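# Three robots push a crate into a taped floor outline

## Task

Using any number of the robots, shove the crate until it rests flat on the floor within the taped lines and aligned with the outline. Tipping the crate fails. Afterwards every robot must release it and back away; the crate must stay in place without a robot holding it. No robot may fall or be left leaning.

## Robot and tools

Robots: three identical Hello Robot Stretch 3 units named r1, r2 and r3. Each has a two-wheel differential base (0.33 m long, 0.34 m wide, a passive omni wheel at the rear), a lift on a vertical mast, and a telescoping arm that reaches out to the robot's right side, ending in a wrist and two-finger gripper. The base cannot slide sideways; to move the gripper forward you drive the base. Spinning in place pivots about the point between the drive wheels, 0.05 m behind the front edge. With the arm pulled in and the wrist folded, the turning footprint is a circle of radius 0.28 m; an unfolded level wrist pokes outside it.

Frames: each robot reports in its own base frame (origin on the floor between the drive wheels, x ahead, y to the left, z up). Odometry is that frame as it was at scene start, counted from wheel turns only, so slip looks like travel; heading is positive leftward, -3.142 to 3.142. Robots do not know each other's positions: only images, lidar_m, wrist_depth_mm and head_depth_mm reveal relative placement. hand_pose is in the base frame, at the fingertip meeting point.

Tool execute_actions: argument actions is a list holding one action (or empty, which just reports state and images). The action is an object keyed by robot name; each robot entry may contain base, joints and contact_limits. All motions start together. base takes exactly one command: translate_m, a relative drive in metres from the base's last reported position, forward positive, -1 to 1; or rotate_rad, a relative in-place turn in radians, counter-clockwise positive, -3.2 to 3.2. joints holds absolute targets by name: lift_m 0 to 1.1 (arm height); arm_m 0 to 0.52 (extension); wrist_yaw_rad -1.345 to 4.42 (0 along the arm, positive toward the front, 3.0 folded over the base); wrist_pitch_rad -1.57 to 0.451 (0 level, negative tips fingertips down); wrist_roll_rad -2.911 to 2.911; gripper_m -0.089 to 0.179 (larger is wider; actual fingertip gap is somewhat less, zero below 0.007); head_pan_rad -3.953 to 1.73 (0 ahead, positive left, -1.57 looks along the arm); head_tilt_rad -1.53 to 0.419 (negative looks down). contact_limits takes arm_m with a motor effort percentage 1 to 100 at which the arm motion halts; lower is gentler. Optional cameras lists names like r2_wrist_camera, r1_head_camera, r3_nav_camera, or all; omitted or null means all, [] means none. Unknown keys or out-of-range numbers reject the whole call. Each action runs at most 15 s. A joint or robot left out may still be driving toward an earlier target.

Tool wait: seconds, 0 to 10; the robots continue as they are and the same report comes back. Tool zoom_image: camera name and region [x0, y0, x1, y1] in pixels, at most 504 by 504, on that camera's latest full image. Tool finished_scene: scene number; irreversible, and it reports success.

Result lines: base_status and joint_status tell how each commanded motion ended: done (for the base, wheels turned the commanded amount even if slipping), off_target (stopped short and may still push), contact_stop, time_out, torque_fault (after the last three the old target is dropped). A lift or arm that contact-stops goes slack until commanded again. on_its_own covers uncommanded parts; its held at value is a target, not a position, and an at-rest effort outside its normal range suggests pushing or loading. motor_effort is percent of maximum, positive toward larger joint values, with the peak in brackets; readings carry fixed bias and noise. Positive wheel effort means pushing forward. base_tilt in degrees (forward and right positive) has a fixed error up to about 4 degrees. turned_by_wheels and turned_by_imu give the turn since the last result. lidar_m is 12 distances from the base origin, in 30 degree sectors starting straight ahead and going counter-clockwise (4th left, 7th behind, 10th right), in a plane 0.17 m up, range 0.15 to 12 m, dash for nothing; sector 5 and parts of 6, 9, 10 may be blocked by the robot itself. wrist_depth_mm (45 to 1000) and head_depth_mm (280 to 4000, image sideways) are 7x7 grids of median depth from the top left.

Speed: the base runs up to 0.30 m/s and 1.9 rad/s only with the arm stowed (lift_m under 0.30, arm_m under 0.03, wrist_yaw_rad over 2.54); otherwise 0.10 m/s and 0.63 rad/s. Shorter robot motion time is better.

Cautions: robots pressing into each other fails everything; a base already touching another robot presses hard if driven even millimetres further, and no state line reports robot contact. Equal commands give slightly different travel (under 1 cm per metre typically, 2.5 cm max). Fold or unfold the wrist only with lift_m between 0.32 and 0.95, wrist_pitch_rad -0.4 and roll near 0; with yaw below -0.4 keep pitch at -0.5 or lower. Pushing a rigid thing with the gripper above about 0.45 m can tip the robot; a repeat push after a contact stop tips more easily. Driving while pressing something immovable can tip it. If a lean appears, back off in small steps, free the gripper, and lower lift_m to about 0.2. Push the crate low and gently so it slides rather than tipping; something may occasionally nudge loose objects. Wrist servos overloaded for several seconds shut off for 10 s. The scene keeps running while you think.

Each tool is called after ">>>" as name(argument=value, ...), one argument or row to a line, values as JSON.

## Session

>>> execute_actions(
  actions=[],
)

Scene clock: 0.00 s.
r1.base_odometry: x=+0.000 y=+0.000 heading=+0.000 (m, m, rad; r1's odometry frame)
r1.turned_by_wheels: +0.000 (rad since the last result)
r1.turned_by_imu: +0.000 (rad since the last result)
r1.base_tilt: forward=+1.9 right=-1.0 (deg)
r1.lidar_m: 1.18 1.18 2.55 2.19 2.18 2.52 2.53 0.94 2.91 2.57 2.57 2.57
r1.head_depth_mm: 1873 2836 - - - 2958 2040 / 1856 2818 - - - 2949 2042 / 1854 2806 - - - 2987 2044 / 1848 2751 - - - 3042 1966 / 1835 2746 - - - 3039 1478 / 1823 2733 - - - 2927 1483 / 1804 2706 - - - 3023 2084
r1.base_status: not commanded
r1.joint_positions: lift_m=+0.344 arm_m=+0.003 wrist_yaw_rad=+3.064 wrist_pitch_rad=-0.414 wrist_roll_rad=-0.005 gripper_m=+0.037 head_pan_rad=-0.020 head_tilt_rad=-0.016
r1.joint_status: not commanded
r1.motor_effort: left_wheel=+0 right_wheel=+0 lift_m=+31 arm_m=+0 wrist_yaw_rad=+1 wrist_pitch_rad=+6 wrist_roll_rad=+0 gripper_m=+0 head_pan_rad=+1 head_tilt_rad=+0 (%)
r1.hand_pose: x=-0.0038 y=+0.0764 z=+0.3574 quat_wxyz=(+0.172, +0.695, +0.119, +0.688) (m; r1's base frame)
r1.wrist_depth_mm: - - - - - - - / - - - - - - - / - - - - - - - / 927 898 - 829 811 797 790 / 718 687 - 672 694 645 627 / 602 589 570 558 - 548 520 / 510 504 - - 475 472 462
r2.base_odometry: x=+0.000 y=+0.000 heading=+0.000 (m, m, rad; r2's odometry frame)
r2.turned_by_wheels: +0.000 (rad since the last result)
r2.turned_by_imu: +0.000 (rad since the last result)
r2.base_tilt: forward=+0.2 right=+1.0 (deg)
r2.lidar_m: 0.92 0.85 0.87 1.09 2.31 4.34 2.00 1.27 1.31 2.58 4.49 1.39
r2.head_depth_mm: 1339 1330 1311 1305 1299 1286 1273 / 1223 1207 1196 1187 1181 1170 1159 / 1120 1110 1100 1091 1084 1076 1065 / 1033 1025 1019 1010 1006 996 990 / 957 949 945 940 933 928 922 / 899 889 885 879 873 868 860 / 842 833 829 822 818 818 810
r2.base_status: not commanded
r2.joint_positions: lift_m=+0.454 arm_m=-0.001 wrist_yaw_rad=+3.083 wrist_pitch_rad=-0.603 wrist_roll_rad=-0.009 gripper_m=+0.037 head_pan_rad=-0.004 head_tilt_rad=-0.017
r2.joint_status: not commanded
r2.motor_effort: left_wheel=+1 right_wheel=+0 lift_m=+32 arm_m=-1 wrist_yaw_rad=+1 wrist_pitch_rad=+4 wrist_roll_rad=+1 gripper_m=+0 head_pan_rad=+0 head_tilt_rad=+1 (%)
r2.hand_pose: x=-0.0097 y=+0.0531 z=+0.4276 quat_wxyz=(+0.229, +0.678, +0.192, +0.672) (m; r2's base frame)
r2.wrist_depth_mm: - - - - 961 780 646 / - - - - - 841 690 / 824 854 872 874 884 858 729 / 707 734 736 750 742 761 749 / 629 635 653 650 660 663 674 / 561 577 - - 585 587 602 / 507 - - - 524 529 537
r3.base_odometry: x=+0.000 y=+0.000 heading=+0.000 (m, m, rad; r3's odometry frame)
r3.turned_by_wheels: +0.000 (rad since the last result)
r3.turned_by_imu: +0.000 (rad since the last result)
r3.base_tilt: forward=+0.4 right=-0.5 (deg)
r3.lidar_m: 2.85 1.25 1.28 2.07 2.55 2.59 3.18 2.95 2.99 2.39 2.20 2.22
r3.head_depth_mm: 1942 2551 2576 2630 2641 2674 2261 / 1943 2755 2926 2948 2972 2953 2252 / 1915 2840 3326 3385 3396 3201 2271 / 1894 2787 3871 3828 - 3412 2305 / 1898 2789 - - - 3459 2298 / 1877 2781 - - - 3524 2336 / 1855 2747 - - - 3592 2343
r3.base_status: not commanded
r3.joint_positions: lift_m=+0.417 arm_m=-0.001 wrist_yaw_rad=+2.943 wrist_pitch_rad=-0.555 wrist_roll_rad=+0.014 gripper_m=+0.037 head_pan_rad=-0.006 head_tilt_rad=+0.012
r3.joint_status: not commanded
r3.motor_effort: left_wheel=+0 right_wheel=+0 lift_m=+25 arm_m=+0 wrist_yaw_rad=+0 wrist_pitch_rad=+6 wrist_roll_rad=+0 gripper_m=-1 head_pan_rad=+0 head_tilt_rad=+3 (%)
r3.hand_pose: x=+0.0192 y=+0.0566 z=+0.4002 quat_wxyz=(+0.261, +0.700, +0.124, +0.653) (m; r3's base frame)
r3.wrist_depth_mm: - - - - - - - / - - - - - - - / 969 - 971 979 960 990 981 / 781 759 819 814 803 818 843 / 688 685 - 682 701 699 712 / 595 592 - 604 607 608 617 / 527 543 - 539 546 545 538
pictures: r1_head_camera (sideways: a quarter turn clockwise sets it upright), r1_nav_camera (sideways: a quarter turn counterclockwise sets it upright), r1_wrist_camera, r2_head_camera (sideways: a quarter turn clockwise sets it upright), r2_nav_camera (sideways: a quarter turn counterclockwise sets it upright), r2_wrist_camera, r3_head_camera (sideways: a quarter turn clockwise sets it upright), r3_nav_camera (sideways: a quarter turn counterclockwise sets it upright), r3_wrist_camera
Images, in order (width x height): r1_head_camera 896x504, r1_nav_camera 672x504, r1_wrist_camera 644x364, r2_head_camera 896x504, r2_nav_camera 672x504, r2_wrist_camera 644x364, r3_head_camera 896x504, r3_nav_camera 672x504, r3_wrist_camera 644x364.

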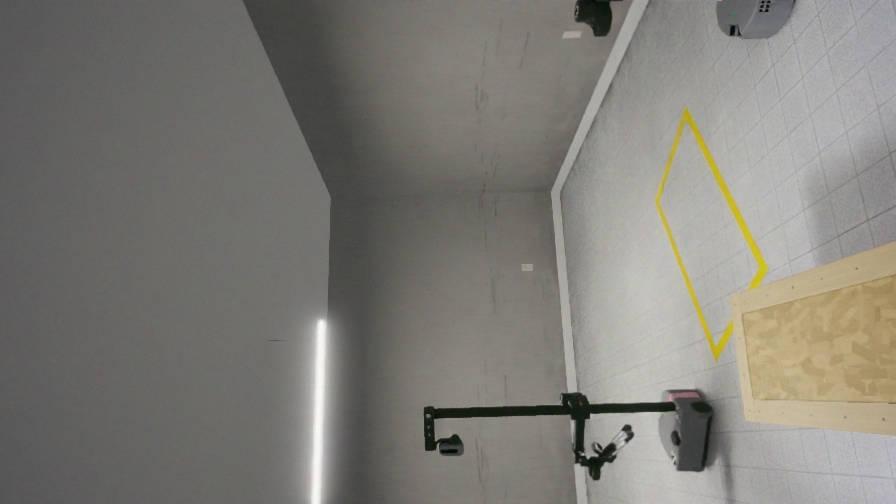

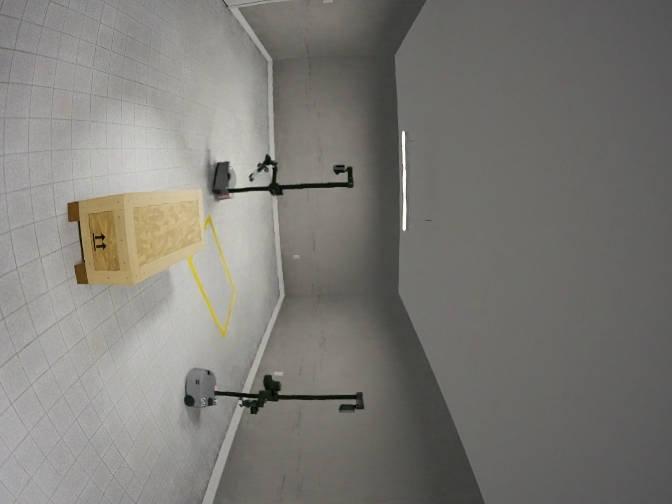

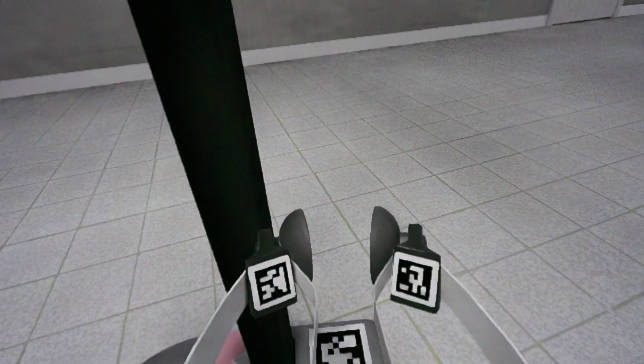

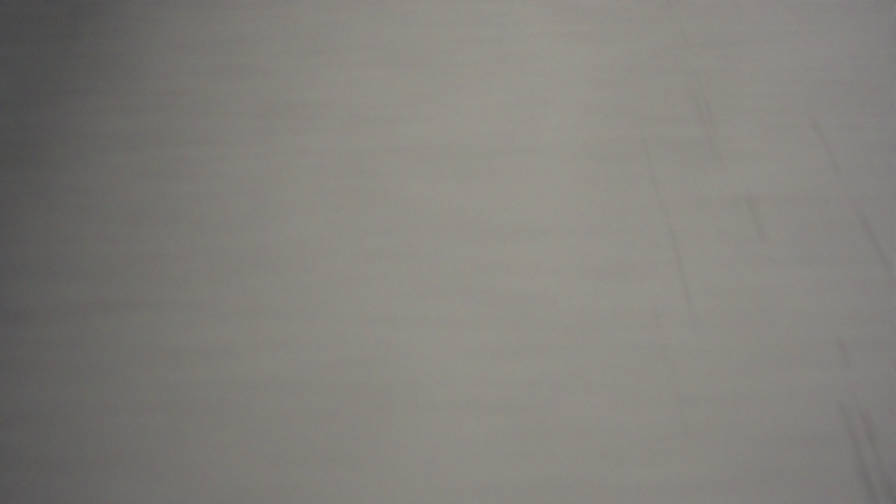

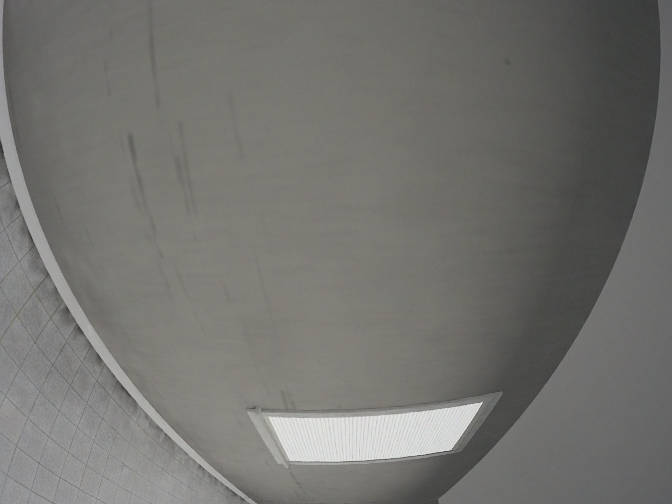

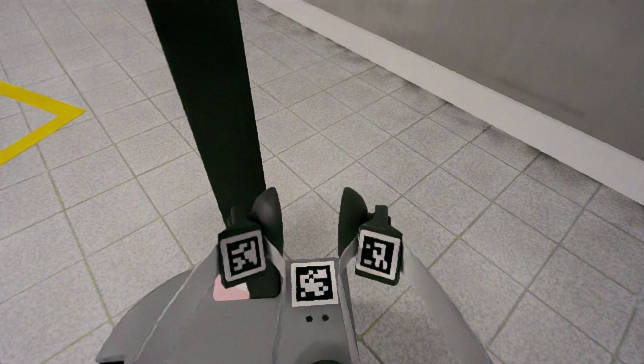

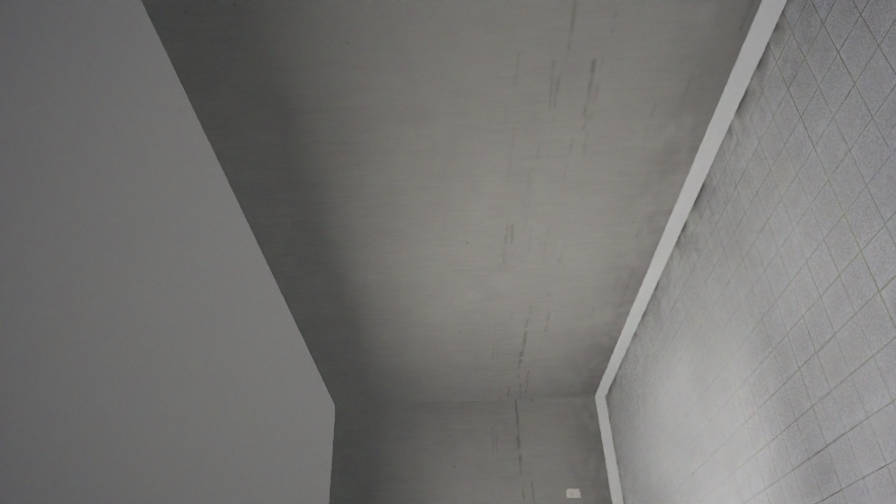

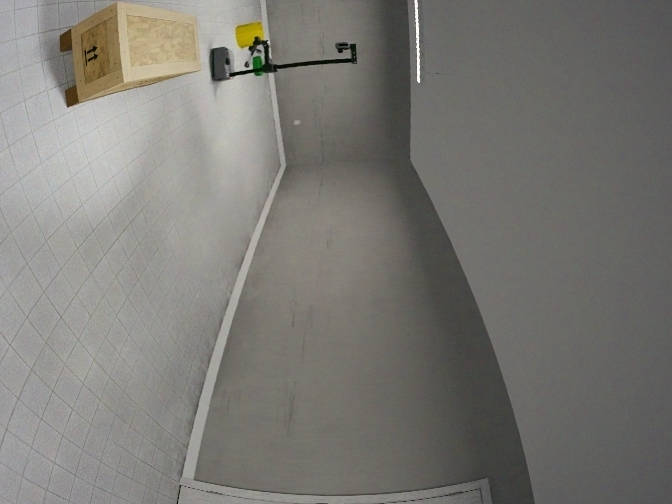

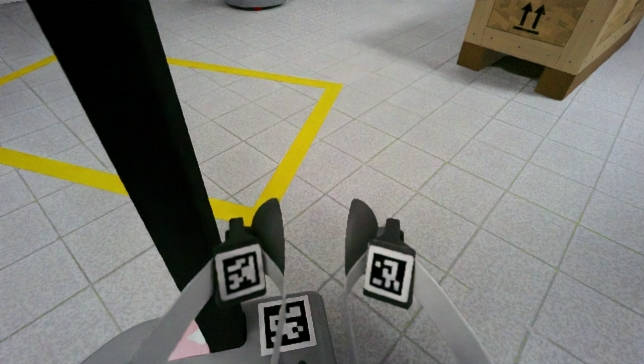

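>>> execute_actions(
  actions=[
    {"r1":{"joints":{"head_pan_rad":0.05,"head_tilt_rad":-0.6,"wrist_pitch_rad":-0.4,"wrist_yaw_rad":3.0,"lift_m":0.28}},"r2":{"joints":{"head_pan_rad":-2.9,"head_tilt_rad":-0.65,"wrist_pitch_rad":-0.4,"wrist_yaw_rad":3.0,"lift_m":0.28}},"r3":{"joints":{"head_pan_rad":1.1,"head_tilt_rad":-0.8,"wrist_pitch_rad":-0.4,"wrist_yaw_rad":3.0,"lift_m":0.28}}},
  ],
  cameras=["r1_head_camera","r2_head_camera","r3_head_camera","r2_nav_camera","r3_nav_camera"],
)

Scene clock: 7.33 s.
r1.base_odometry: x=+0.000 y=+0.000 heading=+0.000 (m, m, rad; r1's odometry frame)
r1.turned_by_wheels: +0.000 (rad since the last result)
r1.turned_by_imu: +0.000 (rad since the last result)
r1.base_tilt: forward=+1.9 right=-1.0 (deg)
r1.lidar_m: 1.17 1.18 2.55 2.19 2.18 2.52 2.53 0.94 2.91 2.57 2.56 2.57
r1.head_depth_mm: - - 3234 2258 1736 1426 1203 / - - 3203 2272 1748 1423 1200 / - - 3226 2280 1747 1416 1201 / - - 3201 1609 1574 1423 1200 / - - 3221 1599 1530 1426 1204 / - - 3105 2184 1695 1427 1201 / - - 3229 2278 1752 1433 1201
r1.base_status: not commanded
r1.joint_positions: lift_m=+0.280 arm_m=+0.003 wrist_yaw_rad=+3.002 wrist_pitch_rad=-0.414 wrist_roll_rad=-0.005 gripper_m=+0.037 head_pan_rad=+0.043 head_tilt_rad=-0.592
r1.joint_status: all done
r1.motor_effort: left_wheel=+0(0) right_wheel=+0(1) lift_m=+21(26) arm_m=+0(0) wrist_yaw_rad=-1(3) wrist_pitch_rad=+6(5) wrist_roll_rad=+0(0) gripper_m=-1(0) head_pan_rad=+3(7) head_tilt_rad=-3(25) (%)
r1.hand_pose: x=+0.0100 y=+0.0749 z=+0.2940 quat_wxyz=(+0.193, +0.698, +0.097, +0.682) (m; r1's base frame)
r1.wrist_depth_mm: - - - - - - - / - - - - - - - / - - - - 908 881 855 / 792 772 750 704 709 708 665 / 625 591 - 592 593 563 556 / 519 504 - 500 - 479 467 / 440 - - - 414 406 403
r2.base_odometry: x=+0.000 y=+0.000 heading=+0.000 (m, m, rad; r2's odometry frame)
r2.turned_by_wheels: +0.000 (rad since the last result)
r2.turned_by_imu: -0.001 (rad since the last result)
r2.base_tilt: forward=+0.2 right=+0.9 (deg)
r2.lidar_m: 0.92 0.86 0.86 1.09 2.32 4.32 2.00 1.27 1.31 2.58 4.48 1.39
r2.head_depth_mm: - - 2254 2137 1769 1457 1245 / 3953 - 3062 2231 1776 1461 1246 / 3821 - 3084 2252 1787 1477 1256 / 3703 - 3051 2265 1789 1471 1259 / 3472 3864 3101 2284 1796 1482 1260 / 3423 3757 3156 2295 1798 1490 1264 / 3281 3641 3172 1687 1572 1497 1267
r2.base_status: not commanded
r2.joint_positions: lift_m=+0.280 arm_m=-0.001 wrist_yaw_rad=+3.002 wrist_pitch_rad=-0.420 wrist_roll_rad=-0.009 gripper_m=+0.037 head_pan_rad=-2.893 head_tilt_rad=-0.642
r2.joint_status: all done
r2.motor_effort: left_wheel=+1(0) right_wheel=-1(0) lift_m=+24(25) arm_m=-1(1) wrist_yaw_rad=+0(0) wrist_pitch_rad=+6(5) wrist_roll_rad=+1(1) gripper_m=+0(0) head_pan_rad=-4(50) head_tilt_rad=-3(27) (%)
r2.hand_pose: x=+0.0100 y=+0.0780 z=+0.2925 quat_wxyz=(+0.195, +0.697, +0.100, +0.683) (m; r2's base frame)
r2.wrist_depth_mm: - - - - 882 727 621 / - - - - 928 780 658 / 793 799 823 829 857 793 691 / 637 643 648 651 667 675 679 / 524 533 - 569 548 552 562 / 462 - - - 462 470 478 / - - - - 406 409 410
r3.base_odometry: x=+0.000 y=+0.000 heading=+0.000 (m, m, rad; r3's odometry frame)
r3.turned_by_wheels: +0.000 (rad since the last result)
r3.turned_by_imu: -0.001 (rad since the last result)
r3.base_tilt: forward=+0.4 right=-0.5 (deg)
r3.lidar_m: 2.86 1.25 1.28 2.07 2.55 2.59 3.18 2.95 2.99 2.38 2.20 2.22
r3.head_depth_mm: 3699 1967 1484 1596 1464 1278 1128 / 3837 2734 1544 1666 1478 1283 1134 / - 2795 2167 1763 1486 1286 1142 / - 2862 2209 1774 1508 1296 1151 / 3865 2860 2227 1793 1523 1314 1153 / 3476 2940 2236 1820 1532 1321 1166 / 3119 2828 2079 1840 1544 1327 1171
r3.base_status: not commanded
r3.joint_positions: lift_m=+0.280 arm_m=-0.001 wrist_yaw_rad=+2.998 wrist_pitch_rad=-0.421 wrist_roll_rad=+0.014 gripper_m=+0.037 head_pan_rad=+1.093 head_tilt_rad=-0.789
r3.joint_status: all done
r3.motor_effort: left_wheel=+0(0) right_wheel=+0(0) lift_m=+22(24) arm_m=+0(0) wrist_yaw_rad=+2(4) wrist_pitch_rad=+10(11) wrist_roll_rad=+0(0) gripper_m=+0(1) head_pan_rad=+5(55) head_tilt_rad=-4(37) (%)
r3.hand_pose: x=+0.0109 y=+0.0773 z=+0.2922 quat_wxyz=(+0.198, +0.705, +0.097, +0.675) (m; r3's base frame)
r3.wrist_depth_mm: - - - - - - 991 / - - - - - - - / 931 - 959 964 969 989 984 / 729 725 728 746 750 747 779 / 591 602 - 596 631 608 606 / 500 516 - 524 506 514 520 / - - - - 445 450 444
pictures: r1_head_camera (sideways: a quarter turn clockwise sets it upright), r2_head_camera (sideways: a quarter turn clockwise sets it upright), r2_nav_camera (sideways: a quarter turn counterclockwise sets it upright), r3_head_camera (sideways: a quarter turn clockwise sets it upright), r3_nav_camera (sideways: a quarter turn counterclockwise sets it upright)
Images, in order (width x height): r1_head_camera 896x504, r2_head_camera 896x504, r2_nav_camera 672x504, r3_head_camera 896x504, r3_nav_camera 672x504.

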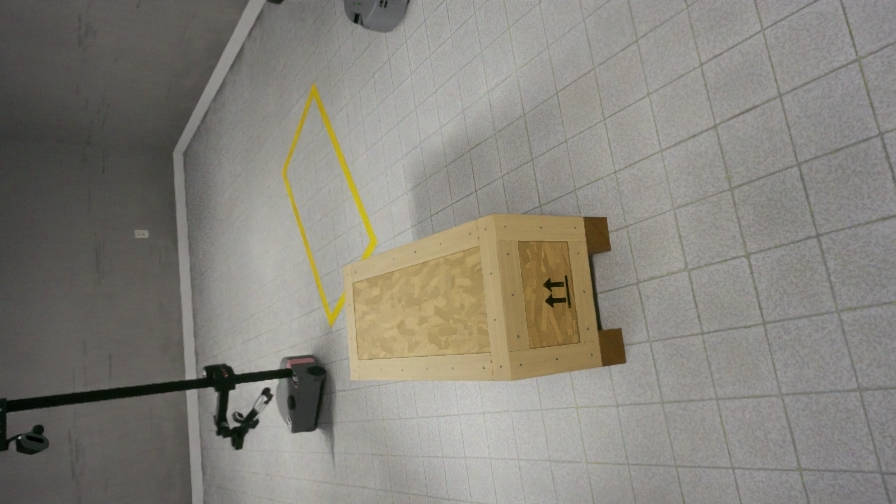

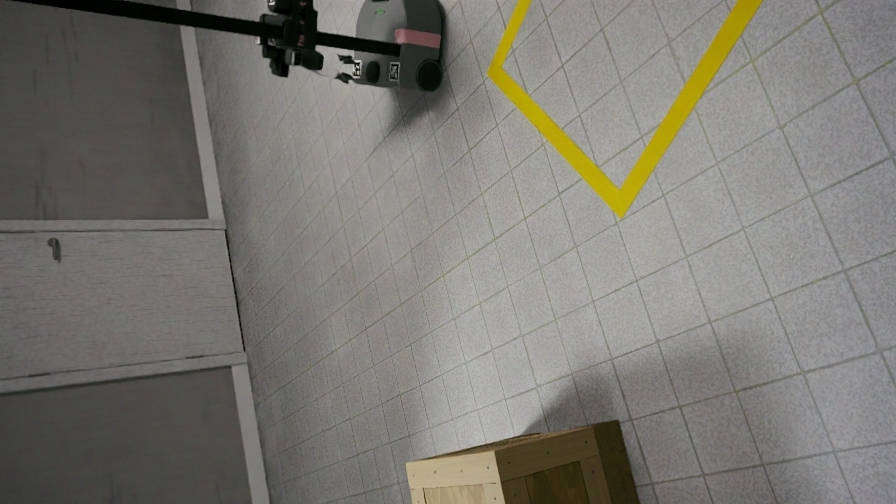

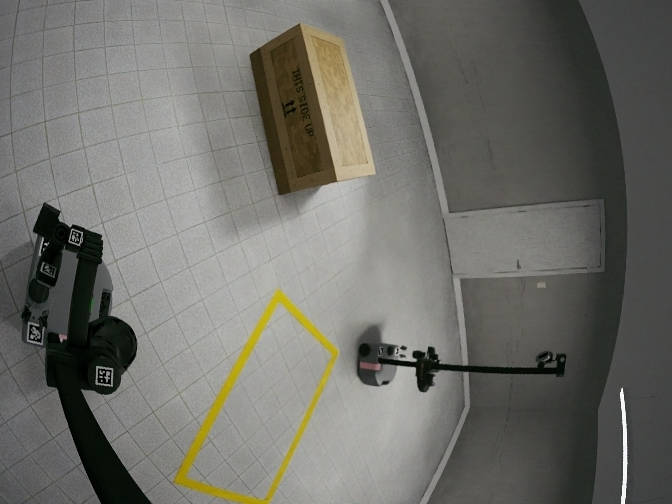

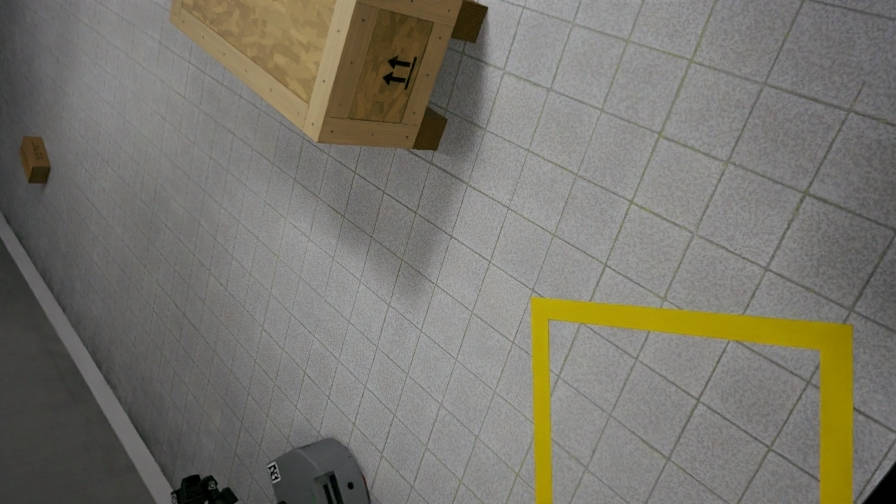

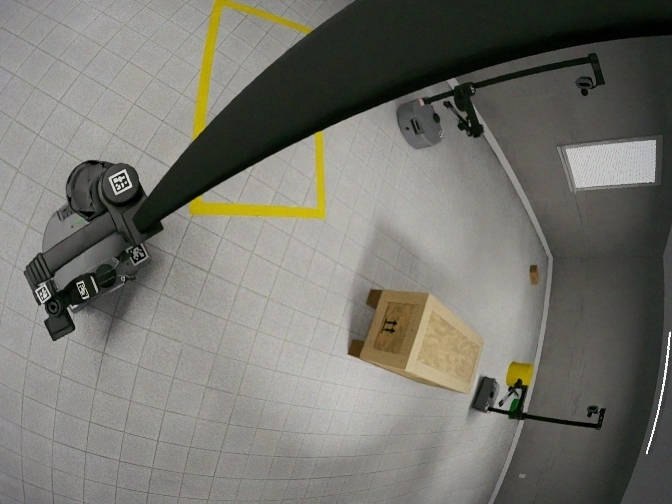

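>>> execute_actions(
  actions=[
    {"r1":{"base":{"rotate_rad":-3.018},"joints":{"head_pan_rad":-3.14,"head_tilt_rad":-1.0}},"r3":{"base":{"rotate_rad":0.375},"joints":{"head_pan_rad":0.4}}},
  ],
  cameras=[],
)

>>> execute_actions(
  actions=[
    {"r1":{"base":{"translate_m":-0.84}},"r3":{"base":{"translate_m":1.0}},"r2":{"joints":{"head_pan_rad":-2.4}}},
  ],
  cameras=["r1_head_camera","r3_head_camera","r2_head_camera"],
)

Scene clock: 60.43 s.
r1.base_odometry: x=+0.000 y=+0.000 heading=-3.018 (m, m, rad; r1's odometry frame)
r1.turned_by_wheels: -3.018 (rad since the last result)
r1.turned_by_imu: -3.021 (rad since the last result)
r1.base_tilt: forward=+1.9 right=-1.0 (deg)
r1.lidar_m: 1.04 0.94 2.78 2.56 2.59 2.57 1.18 3.55 2.36 2.19 2.21 2.75
r1.head_depth_mm: 2505 2069 1748 1515 1341 1214 1053 / 2529 2070 1748 1515 1337 1217 1050 / 2521 1481 1634 1512 1331 - - / 1769 1440 1576 1513 1334 - - / 2436 1520 1662 1509 1335 1215 - / 2521 2052 1745 1501 1332 1191 - / 2505 2050 1743 1508 1326 1192 1076
r1.base_status: done
r1.joint_positions: lift_m=+0.280 arm_m=+0.003 wrist_yaw_rad=+3.002 wrist_pitch_rad=-0.414 wrist_roll_rad=-0.005 gripper_m=+0.037 head_pan_rad=-3.134 head_tilt_rad=-0.988
r1.joint_status: all done
r1.motor_effort: left_wheel=+3(16) right_wheel=-2(8) lift_m=+21(21) arm_m=+0(0) wrist_yaw_rad=-2(2) wrist_pitch_rad=+6(6) wrist_roll_rad=+0(0) gripper_m=+0(0) head_pan_rad=-2(31) head_tilt_rad=-5(22) (%)
r1.hand_pose: x=+0.0101 y=+0.0748 z=+0.2940 quat_wxyz=(+0.193, +0.698, +0.097, +0.682) (m; r1's base frame)
r1.wrist_depth_mm: - - - - - - - / - - - - - - - / - - - - 938 902 863 / 767 760 752 722 708 685 670 / 626 611 - 579 587 555 550 / 511 509 - 503 - 471 469 / 442 - - - 413 409 404
r2.base_odometry: x=+0.000 y=+0.000 heading=+0.000 (m, m, rad; r2's odometry frame)
r2.turned_by_wheels: +0.000 (rad since the last result)
r2.turned_by_imu: -0.001 (rad since the last result)
r2.base_tilt: forward=+0.3 right=+1.0 (deg)
r2.lidar_m: 0.92 0.85 0.86 1.09 2.33 4.33 2.03 1.27 1.31 2.46 4.48 1.39
r2.head_depth_mm: - - 2229 2197 1759 1463 1247 / 3956 - 3049 2237 1767 1466 1254 / 3812 - 3055 2265 1789 1467 1256 / 3644 3948 3121 2269 1790 1481 1257 / 3545 3865 3112 2259 1794 1480 1262 / 3468 3800 3117 2297 1809 1488 1266 / 3300 3645 3139 1674 1574 1496 1268
r2.base_status: not commanded
r2.joint_positions: lift_m=+0.280 arm_m=-0.001 wrist_yaw_rad=+3.002 wrist_pitch_rad=-0.420 wrist_roll_rad=-0.009 gripper_m=+0.037 head_pan_rad=-2.893 head_tilt_rad=-0.642
r2.joint_status: not commanded
r2.motor_effort: left_wheel=+1(1) right_wheel=+1(0) lift_m=+23(24) arm_m=-1(1) wrist_yaw_rad=+0(0) wrist_pitch_rad=+6(6) wrist_roll_rad=+1(1) gripper_m=+0(1) head_pan_rad=-5(5) head_tilt_rad=-4(3) (%)
r2.hand_pose: x=+0.0100 y=+0.0780 z=+0.2925 quat_wxyz=(+0.195, +0.697, +0.100, +0.683) (m; r2's base frame)
r2.wrist_depth_mm: - - - - 880 729 616 / - - - - 929 778 660 / 797 798 818 823 843 796 696 / 632 644 653 659 663 670 679 / 530 526 - 558 546 558 557 / 466 - - - 463 472 471 / - - - - 407 409 412
r3.base_odometry: x=+0.000 y=+0.000 heading=+0.375 (m, m, rad; r3's odometry frame)
r3.turned_by_wheels: +0.375 (rad since the last result)
r3.turned_by_imu: +0.368 (rad since the last result)
r3.base_tilt: forward=+0.4 right=-0.6 (deg)
r3.lidar_m: 4.47 1.25 2.07 2.56 2.55 2.97 2.96 2.95 2.57 2.20 2.20 2.57
r3.head_depth_mm: 3786 2713 2108 1737 1468 1272 1124 / 3453 2606 2082 1754 1480 1276 1134 / 3653 1952 1559 1662 1489 1291 1137 / - 2627 1581 1694 1507 1302 1145 / - 2833 2133 1759 1513 1304 1156 / - 2915 2212 1818 1526 1324 1165 / - 2928 2266 1833 1550 1332 1167
r3.base_status: done
r3.joint_positions: lift_m=+0.280 arm_m=-0.001 wrist_yaw_rad=+2.998 wrist_pitch_rad=-0.421 wrist_roll_rad=+0.014 gripper_m=+0.037 head_pan_rad=+0.407 head_tilt_rad=-0.790
r3.joint_status: all done
r3.motor_effort: left_wheel=-2(9) right_wheel=+3(11) lift_m=+22(22) arm_m=+0(0) wrist_yaw_rad=+2(2) wrist_pitch_rad=+10(10) wrist_roll_rad=+0(0) gripper_m=+1(0) head_pan_rad=-5(49) head_tilt_rad=-3(4) (%)
r3.hand_pose: x=+0.0108 y=+0.0773 z=+0.2922 quat_wxyz=(+0.198, +0.705, +0.097, +0.675) (m; r3's base frame)
r3.wrist_depth_mm: - - - - - - - / - - - - - - - / 923 - 925 957 954 977 985 / 731 733 726 723 745 755 736 / 592 597 - 605 617 599 619 / 500 523 - 520 514 525 512 / - - - - 436 440 441
pictures: none
No camera images: the call's "cameras" was empty. Leave "cameras" out to get every camera's image.

Scene clock: 65.43 s.
r1.base_odometry: x=+0.834 y=+0.104 heading=-3.018 (m, m, rad; r1's odometry frame)
r1.turned_by_wheels: +0.000 (rad since the last result)
r1.turned_by_imu: +0.002 (rad since the last result)
r1.base_tilt: forward=+1.9 right=-1.0 (deg)
r1.lidar_m: 1.74 1.76 2.67 2.46 1.94 0.36 0.34 0.35 2.47 2.29 2.31 2.90
r1.head_depth_mm: 2522 2071 1745 1513 1336 1213 1053 / 2534 2068 1745 1486 1267 1209 1055 / 2520 2067 1223 1057 949 - - / 2524 2060 1222 1054 950 - - / 2513 2052 1241 1055 944 1183 - / 2514 1899 1703 1508 1328 1189 - / 2407 1701 1698 1497 1320 1187 1080
r1.base_status: done
r1.joint_positions: lift_m=+0.280 arm_m=+0.003 wrist_yaw_rad=+3.001 wrist_pitch_rad=-0.414 wrist_roll_rad=-0.005 gripper_m=+0.037 head_pan_rad=-3.134 head_tilt_rad=-0.989
r1.joint_status: not commanded
r1.motor_effort: left_wheel=+3(9) right_wheel=-2(10) lift_m=+21(21) arm_m=+0(0) wrist_yaw_rad=-1(1) wrist_pitch_rad=+6(6) wrist_roll_rad=+0(0) gripper_m=+0(1) head_pan_rad=-2(1) head_tilt_rad=-5(5) (%)
r1.hand_pose: x=+0.0102 y=+0.0748 z=+0.2940 quat_wxyz=(+0.193, +0.698, +0.097, +0.682) (m; r1's base frame)
r1.wrist_depth_mm: - - - - - - - / - - - - - - - / - - - - 944 866 856 / 792 788 750 720 713 682 688 / 620 600 - 578 587 567 543 / 512 516 - 505 - 474 464 / 438 - - - 421 408 405
r2.base_odometry: x=+0.000 y=+0.000 heading=+0.000 (m, m, rad; r2's odometry frame)
r2.turned_by_wheels: +0.000 (rad since the last result)
r2.turned_by_imu: -0.001 (rad since the last result)
r2.base_tilt: forward=+0.3 right=+1.0 (deg)
r2.lidar_m: 0.92 0.85 0.87 1.09 2.31 4.34 4.24 1.27 1.31 3.19 4.51 1.39
r2.head_depth_mm: 3302 3651 2019 2069 1764 1466 1248 / 3422 3705 3041 2160 1782 1463 1249 / 3383 3762 3095 1640 1690 1472 1253 / 3424 3792 3061 1620 1689 1475 1264 / 3452 3786 3156 1656 1722 1484 1259 / 3465 3835 3125 1673 1745 1497 1272 / 3488 3857 3176 1703 1778 1486 1267
r2.base_status: not commanded
r2.joint_positions: lift_m=+0.280 arm_m=-0.001 wrist_yaw_rad=+3.002 wrist_pitch_rad=-0.420 wrist_roll_rad=-0.009 gripper_m=+0.037 head_pan_rad=-2.407 head_tilt_rad=-0.642
r2.joint_status: all done
r2.motor_effort: left_wheel=+1(0) right_wheel=+0(0) lift_m=+24(24) arm_m=-1(1) wrist_yaw_rad=-1(1) wrist_pitch_rad=+6(6) wrist_roll_rad=+1(1) gripper_m=+1(0) head_pan_rad=+3(35) head_tilt_rad=-4(4) (%)
r2.hand_pose: x=+0.0100 y=+0.0780 z=+0.2925 quat_wxyz=(+0.195, +0.697, +0.100, +0.683) (m; r2's base frame)
r2.wrist_depth_mm: - - - - 878 719 625 / - - - - 921 775 658 / 796 794 822 836 835 802 685 / 632 634 645 654 667 681 673 / 526 532 - 557 547 547 559 / 458 - - - 464 473 474 / - - - - 404 412 412
r3.base_odometry: x=+0.931 y=+0.366 heading=+0.375 (m, m, rad; r3's odometry frame)
r3.turned_by_wheels: +0.000 (rad since the last result)
r3.turned_by_imu: -0.003 (rad since the last result)
r3.base_tilt: forward=+0.4 right=-0.5 (deg)
r3.lidar_m: 3.95 0.57 0.41 0.61 2.81 3.26 3.92 3.92 2.25 1.96 1.96 2.28
r3.head_depth_mm: 3722 2715 2094 1723 1469 1271 1124 / 3756 2740 2135 1743 1472 1278 1133 / 3863 2789 2088 1757 1489 1290 1137 / 3809 2806 1742 1477 1468 1296 1146 / - 2734 1683 1259 1117 1163 1131 / 3756 2906 2248 1274 1071 939 1005 / - 2962 2261 1312 1082 929 1106
r3.base_status: done
r3.joint_positions: lift_m=+0.280 arm_m=-0.001 wrist_yaw_rad=+2.999 wrist_pitch_rad=-0.420 wrist_roll_rad=+0.014 gripper_m=+0.037 head_pan_rad=+0.407 head_tilt_rad=-0.791
r3.joint_status: not commanded
r3.motor_effort: left_wheel=-2(8) right_wheel=+2(12) lift_m=+22(23) arm_m=+0(0) wrist_yaw_rad=+0(1) wrist_pitch_rad=+10(10) wrist_roll_rad=+0(0) gripper_m=+1(0) head_pan_rad=-4(5) head_tilt_rad=-5(4) (%)
r3.hand_pose: x=+0.0107 y=+0.0774 z=+0.2923 quat_wxyz=(+0.198, +0.705, +0.097, +0.675) (m; r3's base frame)
r3.wrist_depth_mm: - - - - 449 427 483 / - - - - 457 482 544 / 926 - 942 863 507 535 612 / 735 720 740 734 548 603 698 / 592 593 - 605 597 609 602 / 500 515 - 533 509 513 517 / - - - - 441 446 437
pictures: r1_head_camera (sideways: a quarter turn clockwise sets it upright), r2_head_camera (sideways: a quarter turn clockwise sets it upright), r3_head_camera (sideways: a quarter turn clockwise sets it upright)
Images, in order (width x height): r1_head_camera 896x504, r2_head_camera 896x504, r3_head_camera 896x504.

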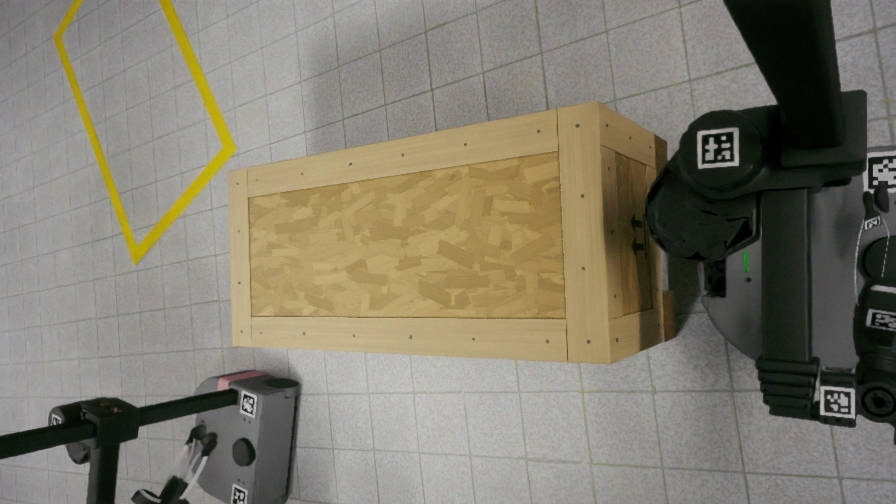

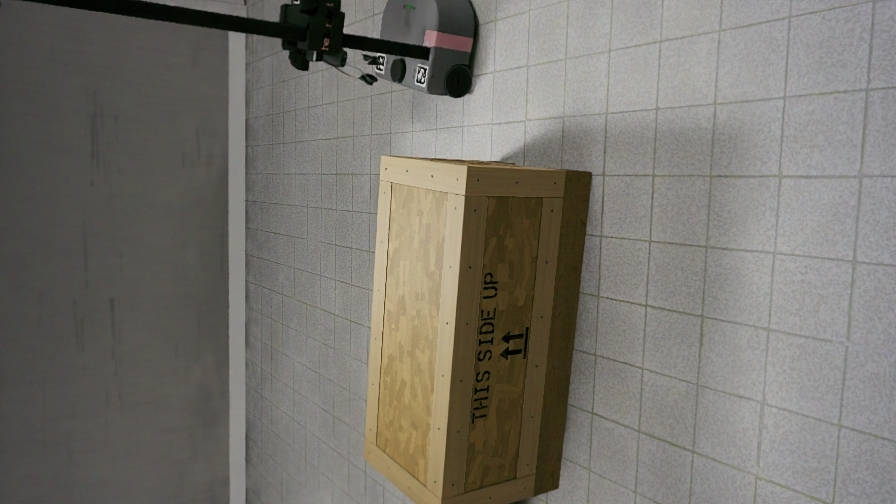

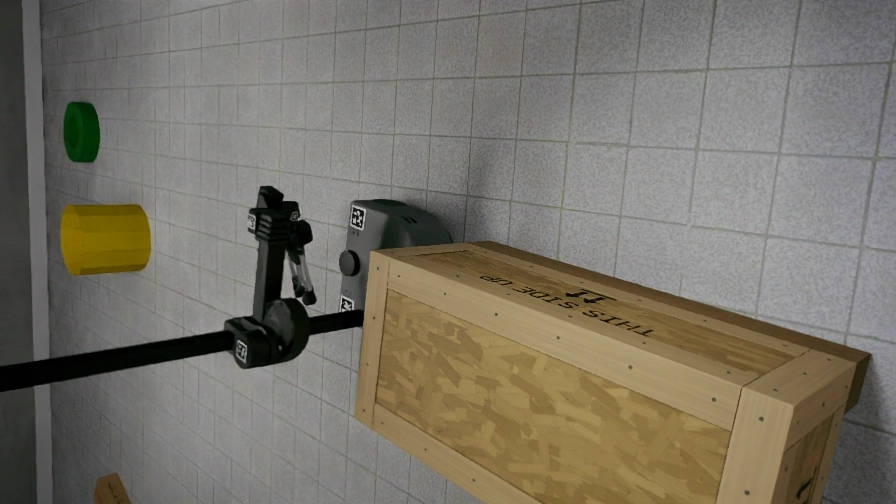

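>>> execute_actions(
  actions=[
    {"r1":{"base":{"rotate_rad":-0.03},"joints":{"lift_m":0.42}},"r3":{"base":{"translate_m":0.3}}},
  ],
  cameras=[],
)

>>> execute_actions(
  actions=[
    {"r1":{"base":{"translate_m":-0.14}},"r3":{"base":{"rotate_rad":-1.42},"joints":{"lift_m":0.42,"head_pan_rad":-3.14,"head_tilt_rad":-1.0}}},
  ],
  cameras=["r1_head_camera","r3_head_camera","r2_head_camera"],
)

Scene clock: 74.27 s.
r1.base_odometry: x=+0.834 y=+0.104 heading=-3.048 (m, m, rad; r1's odometry frame)
r1.turned_by_wheels: -0.030 (rad since the last result)
r1.turned_by_imu: -0.030 (rad since the last result)
r1.base_tilt: forward=+1.9 right=-1.1 (deg)
r1.lidar_m: 1.74 1.75 2.70 2.46 1.93 0.36 0.34 0.35 2.50 2.28 2.30 2.85
r1.head_depth_mm: 2526 2069 1759 1513 1341 1212 1055 / 2533 2047 1763 1517 1289 - - / 2512 2048 1254 1057 947 - - / 2513 2059 1219 1055 950 - - / 2516 2063 1218 1058 949 1181 - / 2495 2060 1704 1500 1304 1203 - / 2490 1315 1512 1504 1326 1190 1074
r1.base_status: done
r1.joint_positions: lift_m=+0.420 arm_m=+0.003 wrist_yaw_rad=+3.001 wrist_pitch_rad=-0.414 wrist_roll_rad=-0.005 gripper_m=+0.037 head_pan_rad=-3.134 head_tilt_rad=-0.989
r1.joint_status: all done
r1.motor_effort: left_wheel=+3(13) right_wheel=-2(9) lift_m=+40(44) arm_m=+0(0) wrist_yaw_rad=-1(1) wrist_pitch_rad=+6(6) wrist_roll_rad=+0(0) gripper_m=-1(0) head_pan_rad=-1(2) head_tilt_rad=-5(4) (%)
r1.hand_pose: x=+0.0102 y=+0.0748 z=+0.4333 quat_wxyz=(+0.193, +0.698, +0.097, +0.682) (m; r1's base frame)
r1.wrist_depth_mm: - - - - - - - / - - - - - - - / - - - - - - - / - - - - 965 921 874 / 828 803 - 795 788 740 713 / 680 675 - 643 - 637 616 / 597 582 - 560 554 543 534
r2.base_odometry: x=+0.000 y=+0.000 heading=+0.000 (m, m, rad; r2's odometry frame)
r2.turned_by_wheels: +0.000 (rad since the last result)
r2.turned_by_imu: -0.001 (rad since the last result)
r2.base_tilt: forward=+0.2 right=+0.9 (deg)
r2.lidar_m: 0.92 0.85 0.86 1.09 2.32 4.32 4.23 1.27 1.31 3.18 4.50 1.39
r2.head_depth_mm: 3325 3674 3000 2238 1763 1464 1247 / 3319 3664 2331 2150 1770 1464 1250 / 3365 3740 2900 1634 1680 1474 1253 / 3394 3739 3064 1623 1686 1476 1253 / 3426 3789 3120 1659 1721 1491 1261 / 3503 3851 3146 1665 1767 1493 1267 / 3476 3906 3184 1711 1765 1489 1269
r2.base_status: not commanded
r2.joint_positions: lift_m=+0.280 arm_m=-0.001 wrist_yaw_rad=+3.002 wrist_pitch_rad=-0.420 wrist_roll_rad=-0.009 gripper_m=+0.037 head_pan_rad=-2.407 head_tilt_rad=-0.642
r2.joint_status: not commanded
r2.motor_effort: left_wheel=+1(1) right_wheel=+1(0) lift_m=+24(23) arm_m=-1(1) wrist_yaw_rad=-1(1) wrist_pitch_rad=+6(6) wrist_roll_rad=+1(1) gripper_m=+0(1) head_pan_rad=+3(4) head_tilt_rad=-3(3) (%)
r2.hand_pose: x=+0.0100 y=+0.0780 z=+0.2925 quat_wxyz=(+0.195, +0.697, +0.100, +0.683) (m; r2's base frame)
r2.wrist_depth_mm: - - - - 877 747 623 / - - - - 916 780 656 / 792 800 832 833 845 782 684 / 628 633 646 661 669 670 682 / 526 526 - 564 545 554 564 / 464 - - - 464 470 477 / - - - - 402 408 413
r3.base_odometry: x=+1.210 y=+0.476 heading=+0.375 (m, m, rad; r3's odometry frame)
r3.turned_by_wheels: +0.000 (rad since the last result)
r3.turned_by_imu: -0.002 (rad since the last result)
r3.base_tilt: forward=+0.4 right=-0.5 (deg)
r3.lidar_m: 3.77 0.67 0.41 0.37 0.37 3.35 4.20 3.81 2.16 1.89 1.89 2.18
r3.head_depth_mm: 3686 2680 2115 1730 1472 1272 1127 / 3730 2726 2143 1744 1480 1280 1131 / 3770 2770 2169 1759 1484 1294 1138 / 3866 2826 2050 1674 1502 1298 1147 / 3829 2862 2005 1576 1261 1259 1154 / - 2916 1447 1547 1067 980 1046 / 3586 2728 2132 1292 1079 932 848
r3.base_status: done
r3.joint_positions: lift_m=+0.280 arm_m=-0.001 wrist_yaw_rad=+2.999 wrist_pitch_rad=-0.420 wrist_roll_rad=+0.014 gripper_m=+0.037 head_pan_rad=+0.407 head_tilt_rad=-0.791
r3.joint_status: not commanded
r3.motor_effort: left_wheel=-1(7) right_wheel=+2(11) lift_m=+23(23) arm_m=+0(0) wrist_yaw_rad=+0(0) wrist_pitch_rad=+10(10) wrist_roll_rad=+0(0) gripper_m=+0(0) head_pan_rad=-4(4) head_tilt_rad=-4(3) (%)
r3.hand_pose: x=+0.0107 y=+0.0774 z=+0.2923 quat_wxyz=(+0.198, +0.705, +0.097, +0.675) (m; r3's base frame)
r3.wrist_depth_mm: - - 375 404 441 491 553 / - - 414 436 488 550 616 / 912 - 445 503 545 618 725 / 735 729 498 532 603 676 755 / 587 597 - 572 624 610 600 / 508 519 - 528 511 521 506 / - - - - 445 442 444
pictures: none
No camera images: the call's "cameras" was empty. Leave "cameras" out to get every camera's image.

Scene clock: 77.37 s.
r1.base_odometry: x=+0.972 y=+0.117 heading=-3.048 (m, m, rad; r1's odometry frame)
r1.turned_by_wheels: +0.000 (rad since the last result)
r1.turned_by_imu: +0.084 (rad since the last result)
r1.base_tilt: forward=+1.9 right=-1.0 (deg)
r1.lidar_m: 1.83 3.53 2.59 2.44 1.87 0.28 0.28 0.29 2.44 2.30 2.35 3.04
r1.head_depth_mm: 2508 2060 1744 1509 1336 1217 1055 / 2513 2054 1704 1463 983 - 1046 / 2509 2053 1220 1055 950 - - / 2499 2049 1215 1054 934 - - / 2503 2054 1271 1074 930 1009 - / 2492 1993 1511 1481 1332 1205 - / 2485 1020 1488 1452 1326 1187 1078
r1.base_status: translate_m off_target (by the wheels' count: -0.1396 of -0.1400)
r1.joint_positions: lift_m=+0.420 arm_m=+0.003 wrist_yaw_rad=+3.001 wrist_pitch_rad=-0.415 wrist_roll_rad=-0.005 gripper_m=+0.037 head_pan_rad=-3.135 head_tilt_rad=-0.992
r1.joint_status: not commanded
r1.on_its_own: left_wheel is at rest, and its effort (-77) is outside its rest range (-18 to +18); right_wheel is at rest, and its effort (-61) is outside its rest range (-18 to +18)
r1.motor_effort: left_wheel=-77(100) right_wheel=-61(75) lift_m=+36(40) arm_m=+0(0) wrist_yaw_rad=-1(3) wrist_pitch_rad=+6(7) wrist_roll_rad=+0(0) gripper_m=+0(1) head_pan_rad=-1(2) head_tilt_rad=-4(5) (%)
r1.hand_pose: x=+0.0103 y=+0.0746 z=+0.4331 quat_wxyz=(+0.194, +0.698, +0.097, +0.682) (m; r1's base frame)
r1.wrist_depth_mm: - - - - - - - / - - - - - - - / - - - - - - - / - - - - 913 923 896 / 806 798 - 758 773 756 729 / 326 669 - 645 - 642 612 / 321 578 - 562 555 535 525
r2.base_odometry: x=+0.000 y=+0.000 heading=+0.000 (m, m, rad; r2's odometry frame)
r2.turned_by_wheels: +0.000 (rad since the last result)
r2.turned_by_imu: +0.000 (rad since the last result)
r2.base_tilt: forward=+0.3 right=+1.0 (deg)
r2.lidar_m: 0.92 0.85 0.86 1.09 2.33 4.32 4.22 1.26 1.31 3.17 4.48 1.39
r2.head_depth_mm: 3313 3668 3046 2246 1760 1470 1248 / 3362 3676 2781 2160 1776 1475 1256 / 3308 3673 2681 1643 1685 1473 1253 / 3432 3767 3089 1615 1688 1483 1259 / 3434 3834 3118 1657 1733 1485 1261 / 3517 3825 3161 1670 1746 1492 1263 / 3474 3908 3189 1740 1788 1495 1271
r2.base_status: not commanded
r2.joint_positions: lift_m=+0.280 arm_m=-0.001 wrist_yaw_rad=+3.002 wrist_pitch_rad=-0.420 wrist_roll_rad=-0.009 gripper_m=+0.037 head_pan_rad=-2.407 head_tilt_rad=-0.642
r2.joint_status: not commanded
r2.motor_effort: left_wheel=+1(1) right_wheel=+1(0) lift_m=+24(24) arm_m=-1(1) wrist_yaw_rad=+0(0) wrist_pitch_rad=+6(6) wrist_roll_rad=+1(1) gripper_m=+0(1) head_pan_rad=+3(3) head_tilt_rad=-3(4) (%)
r2.hand_pose: x=+0.0100 y=+0.0780 z=+0.2925 quat_wxyz=(+0.195, +0.697, +0.100, +0.683) (m; r2's base frame)
r2.wrist_depth_mm: - - - - 872 742 622 / - - - - 921 767 657 / 795 811 825 826 850 791 684 / 634 640 655 667 665 673 677 / 524 524 - 559 547 556 561 / 463 - - - 468 471 474 / - - - - 402 409 412
r3.base_odometry: x=+1.210 y=+0.476 heading=-1.045 (m, m, rad; r3's odometry frame)
r3.turned_by_wheels: -1.420 (rad since the last result)
r3.turned_by_imu: -1.402 (rad since the last result)
r3.base_tilt: forward=+0.4 right=-0.6 (deg)
r3.lidar_m: 1.88 1.91 2.43 3.07 0.54 0.40 0.38 2.93 3.74 4.21 3.01 2.02
r3.head_depth_mm: 2292 1951 1680 1029 954 - - / 2350 1983 1692 1044 953 - - / 2369 1988 1703 1051 962 - - / 1988 1934 1726 1099 1024 1231 - / 2006 1945 1741 1536 1351 1235 - / 2444 2065 1762 1535 1373 1233 1128 / 2507 2077 1769 1555 1372 1244 1124
r3.base_status: done
r3.joint_positions: lift_m=+0.420 arm_m=-0.001 wrist_yaw_rad=+2.999 wrist_pitch_rad=-0.420 wrist_roll_rad=+0.014 gripper_m=+0.037 head_pan_rad=-3.133 head_tilt_rad=-0.988
r3.joint_status: all done
r3.motor_effort: left_wheel=+2(10) right_wheel=-2(9) lift_m=+28(31) arm_m=+0(0) wrist_yaw_rad=+1(1) wrist_pitch_rad=+10(10) wrist_roll_rad=+0(0) gripper_m=+0(1) head_pan_rad=-4(57) head_tilt_rad=-5(22) (%)
r3.hand_pose: x=+0.0107 y=+0.0775 z=+0.4321 quat_wxyz=(+0.197, +0.705, +0.096, +0.675) (m; r3's base frame)
r3.wrist_depth_mm: - - - - - - - / 598 - - - - - - / 569 - - - - - - / 551 753 967 984 - - - / 554 762 - 823 840 812 831 / 535 662 - 682 704 679 699 / 526 588 580 588 594 589 599
pictures: r1_head_camera (sideways: a quarter turn clockwise sets it upright), r2_head_camera (sideways: a quarter turn clockwise sets it upright), r3_head_camera (sideways: a quarter turn clockwise sets it upright)
Images, in order (width x height): r1_head_camera 896x504, r2_head_camera 896x504, r3_head_camera 896x504.

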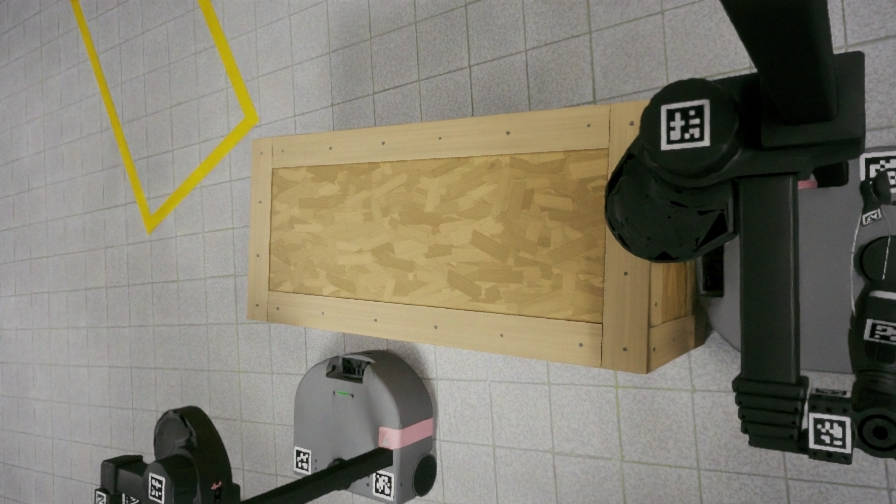

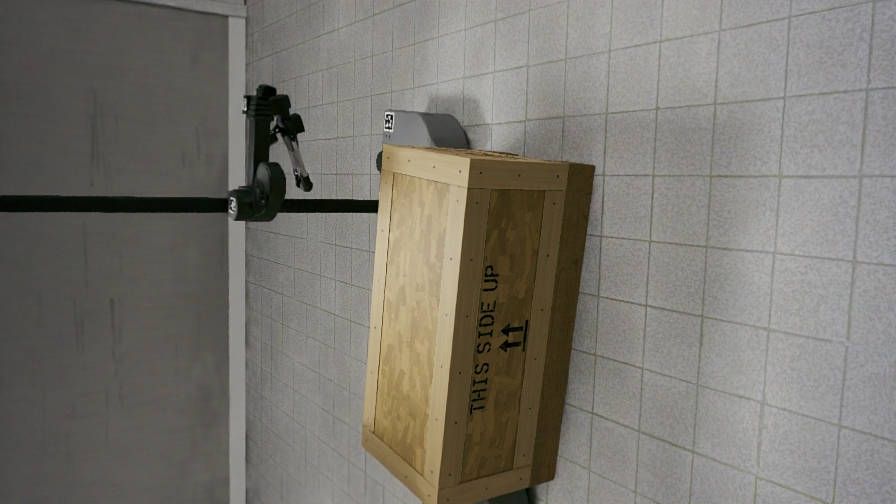

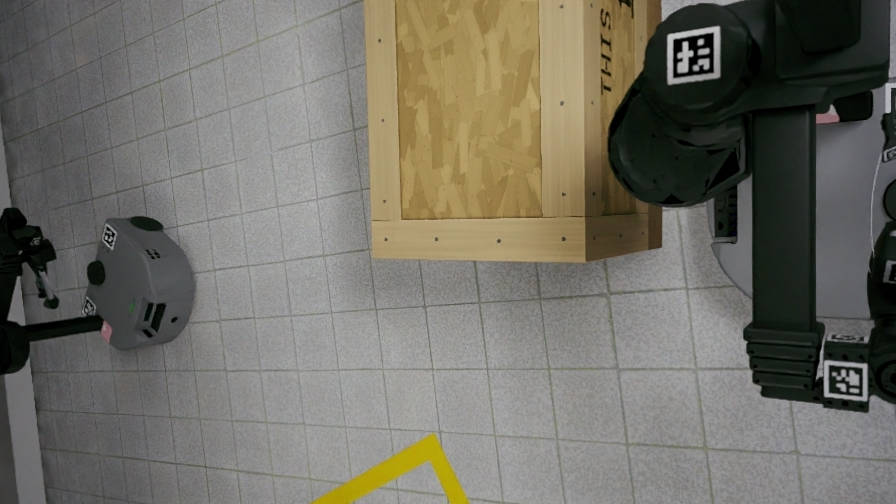

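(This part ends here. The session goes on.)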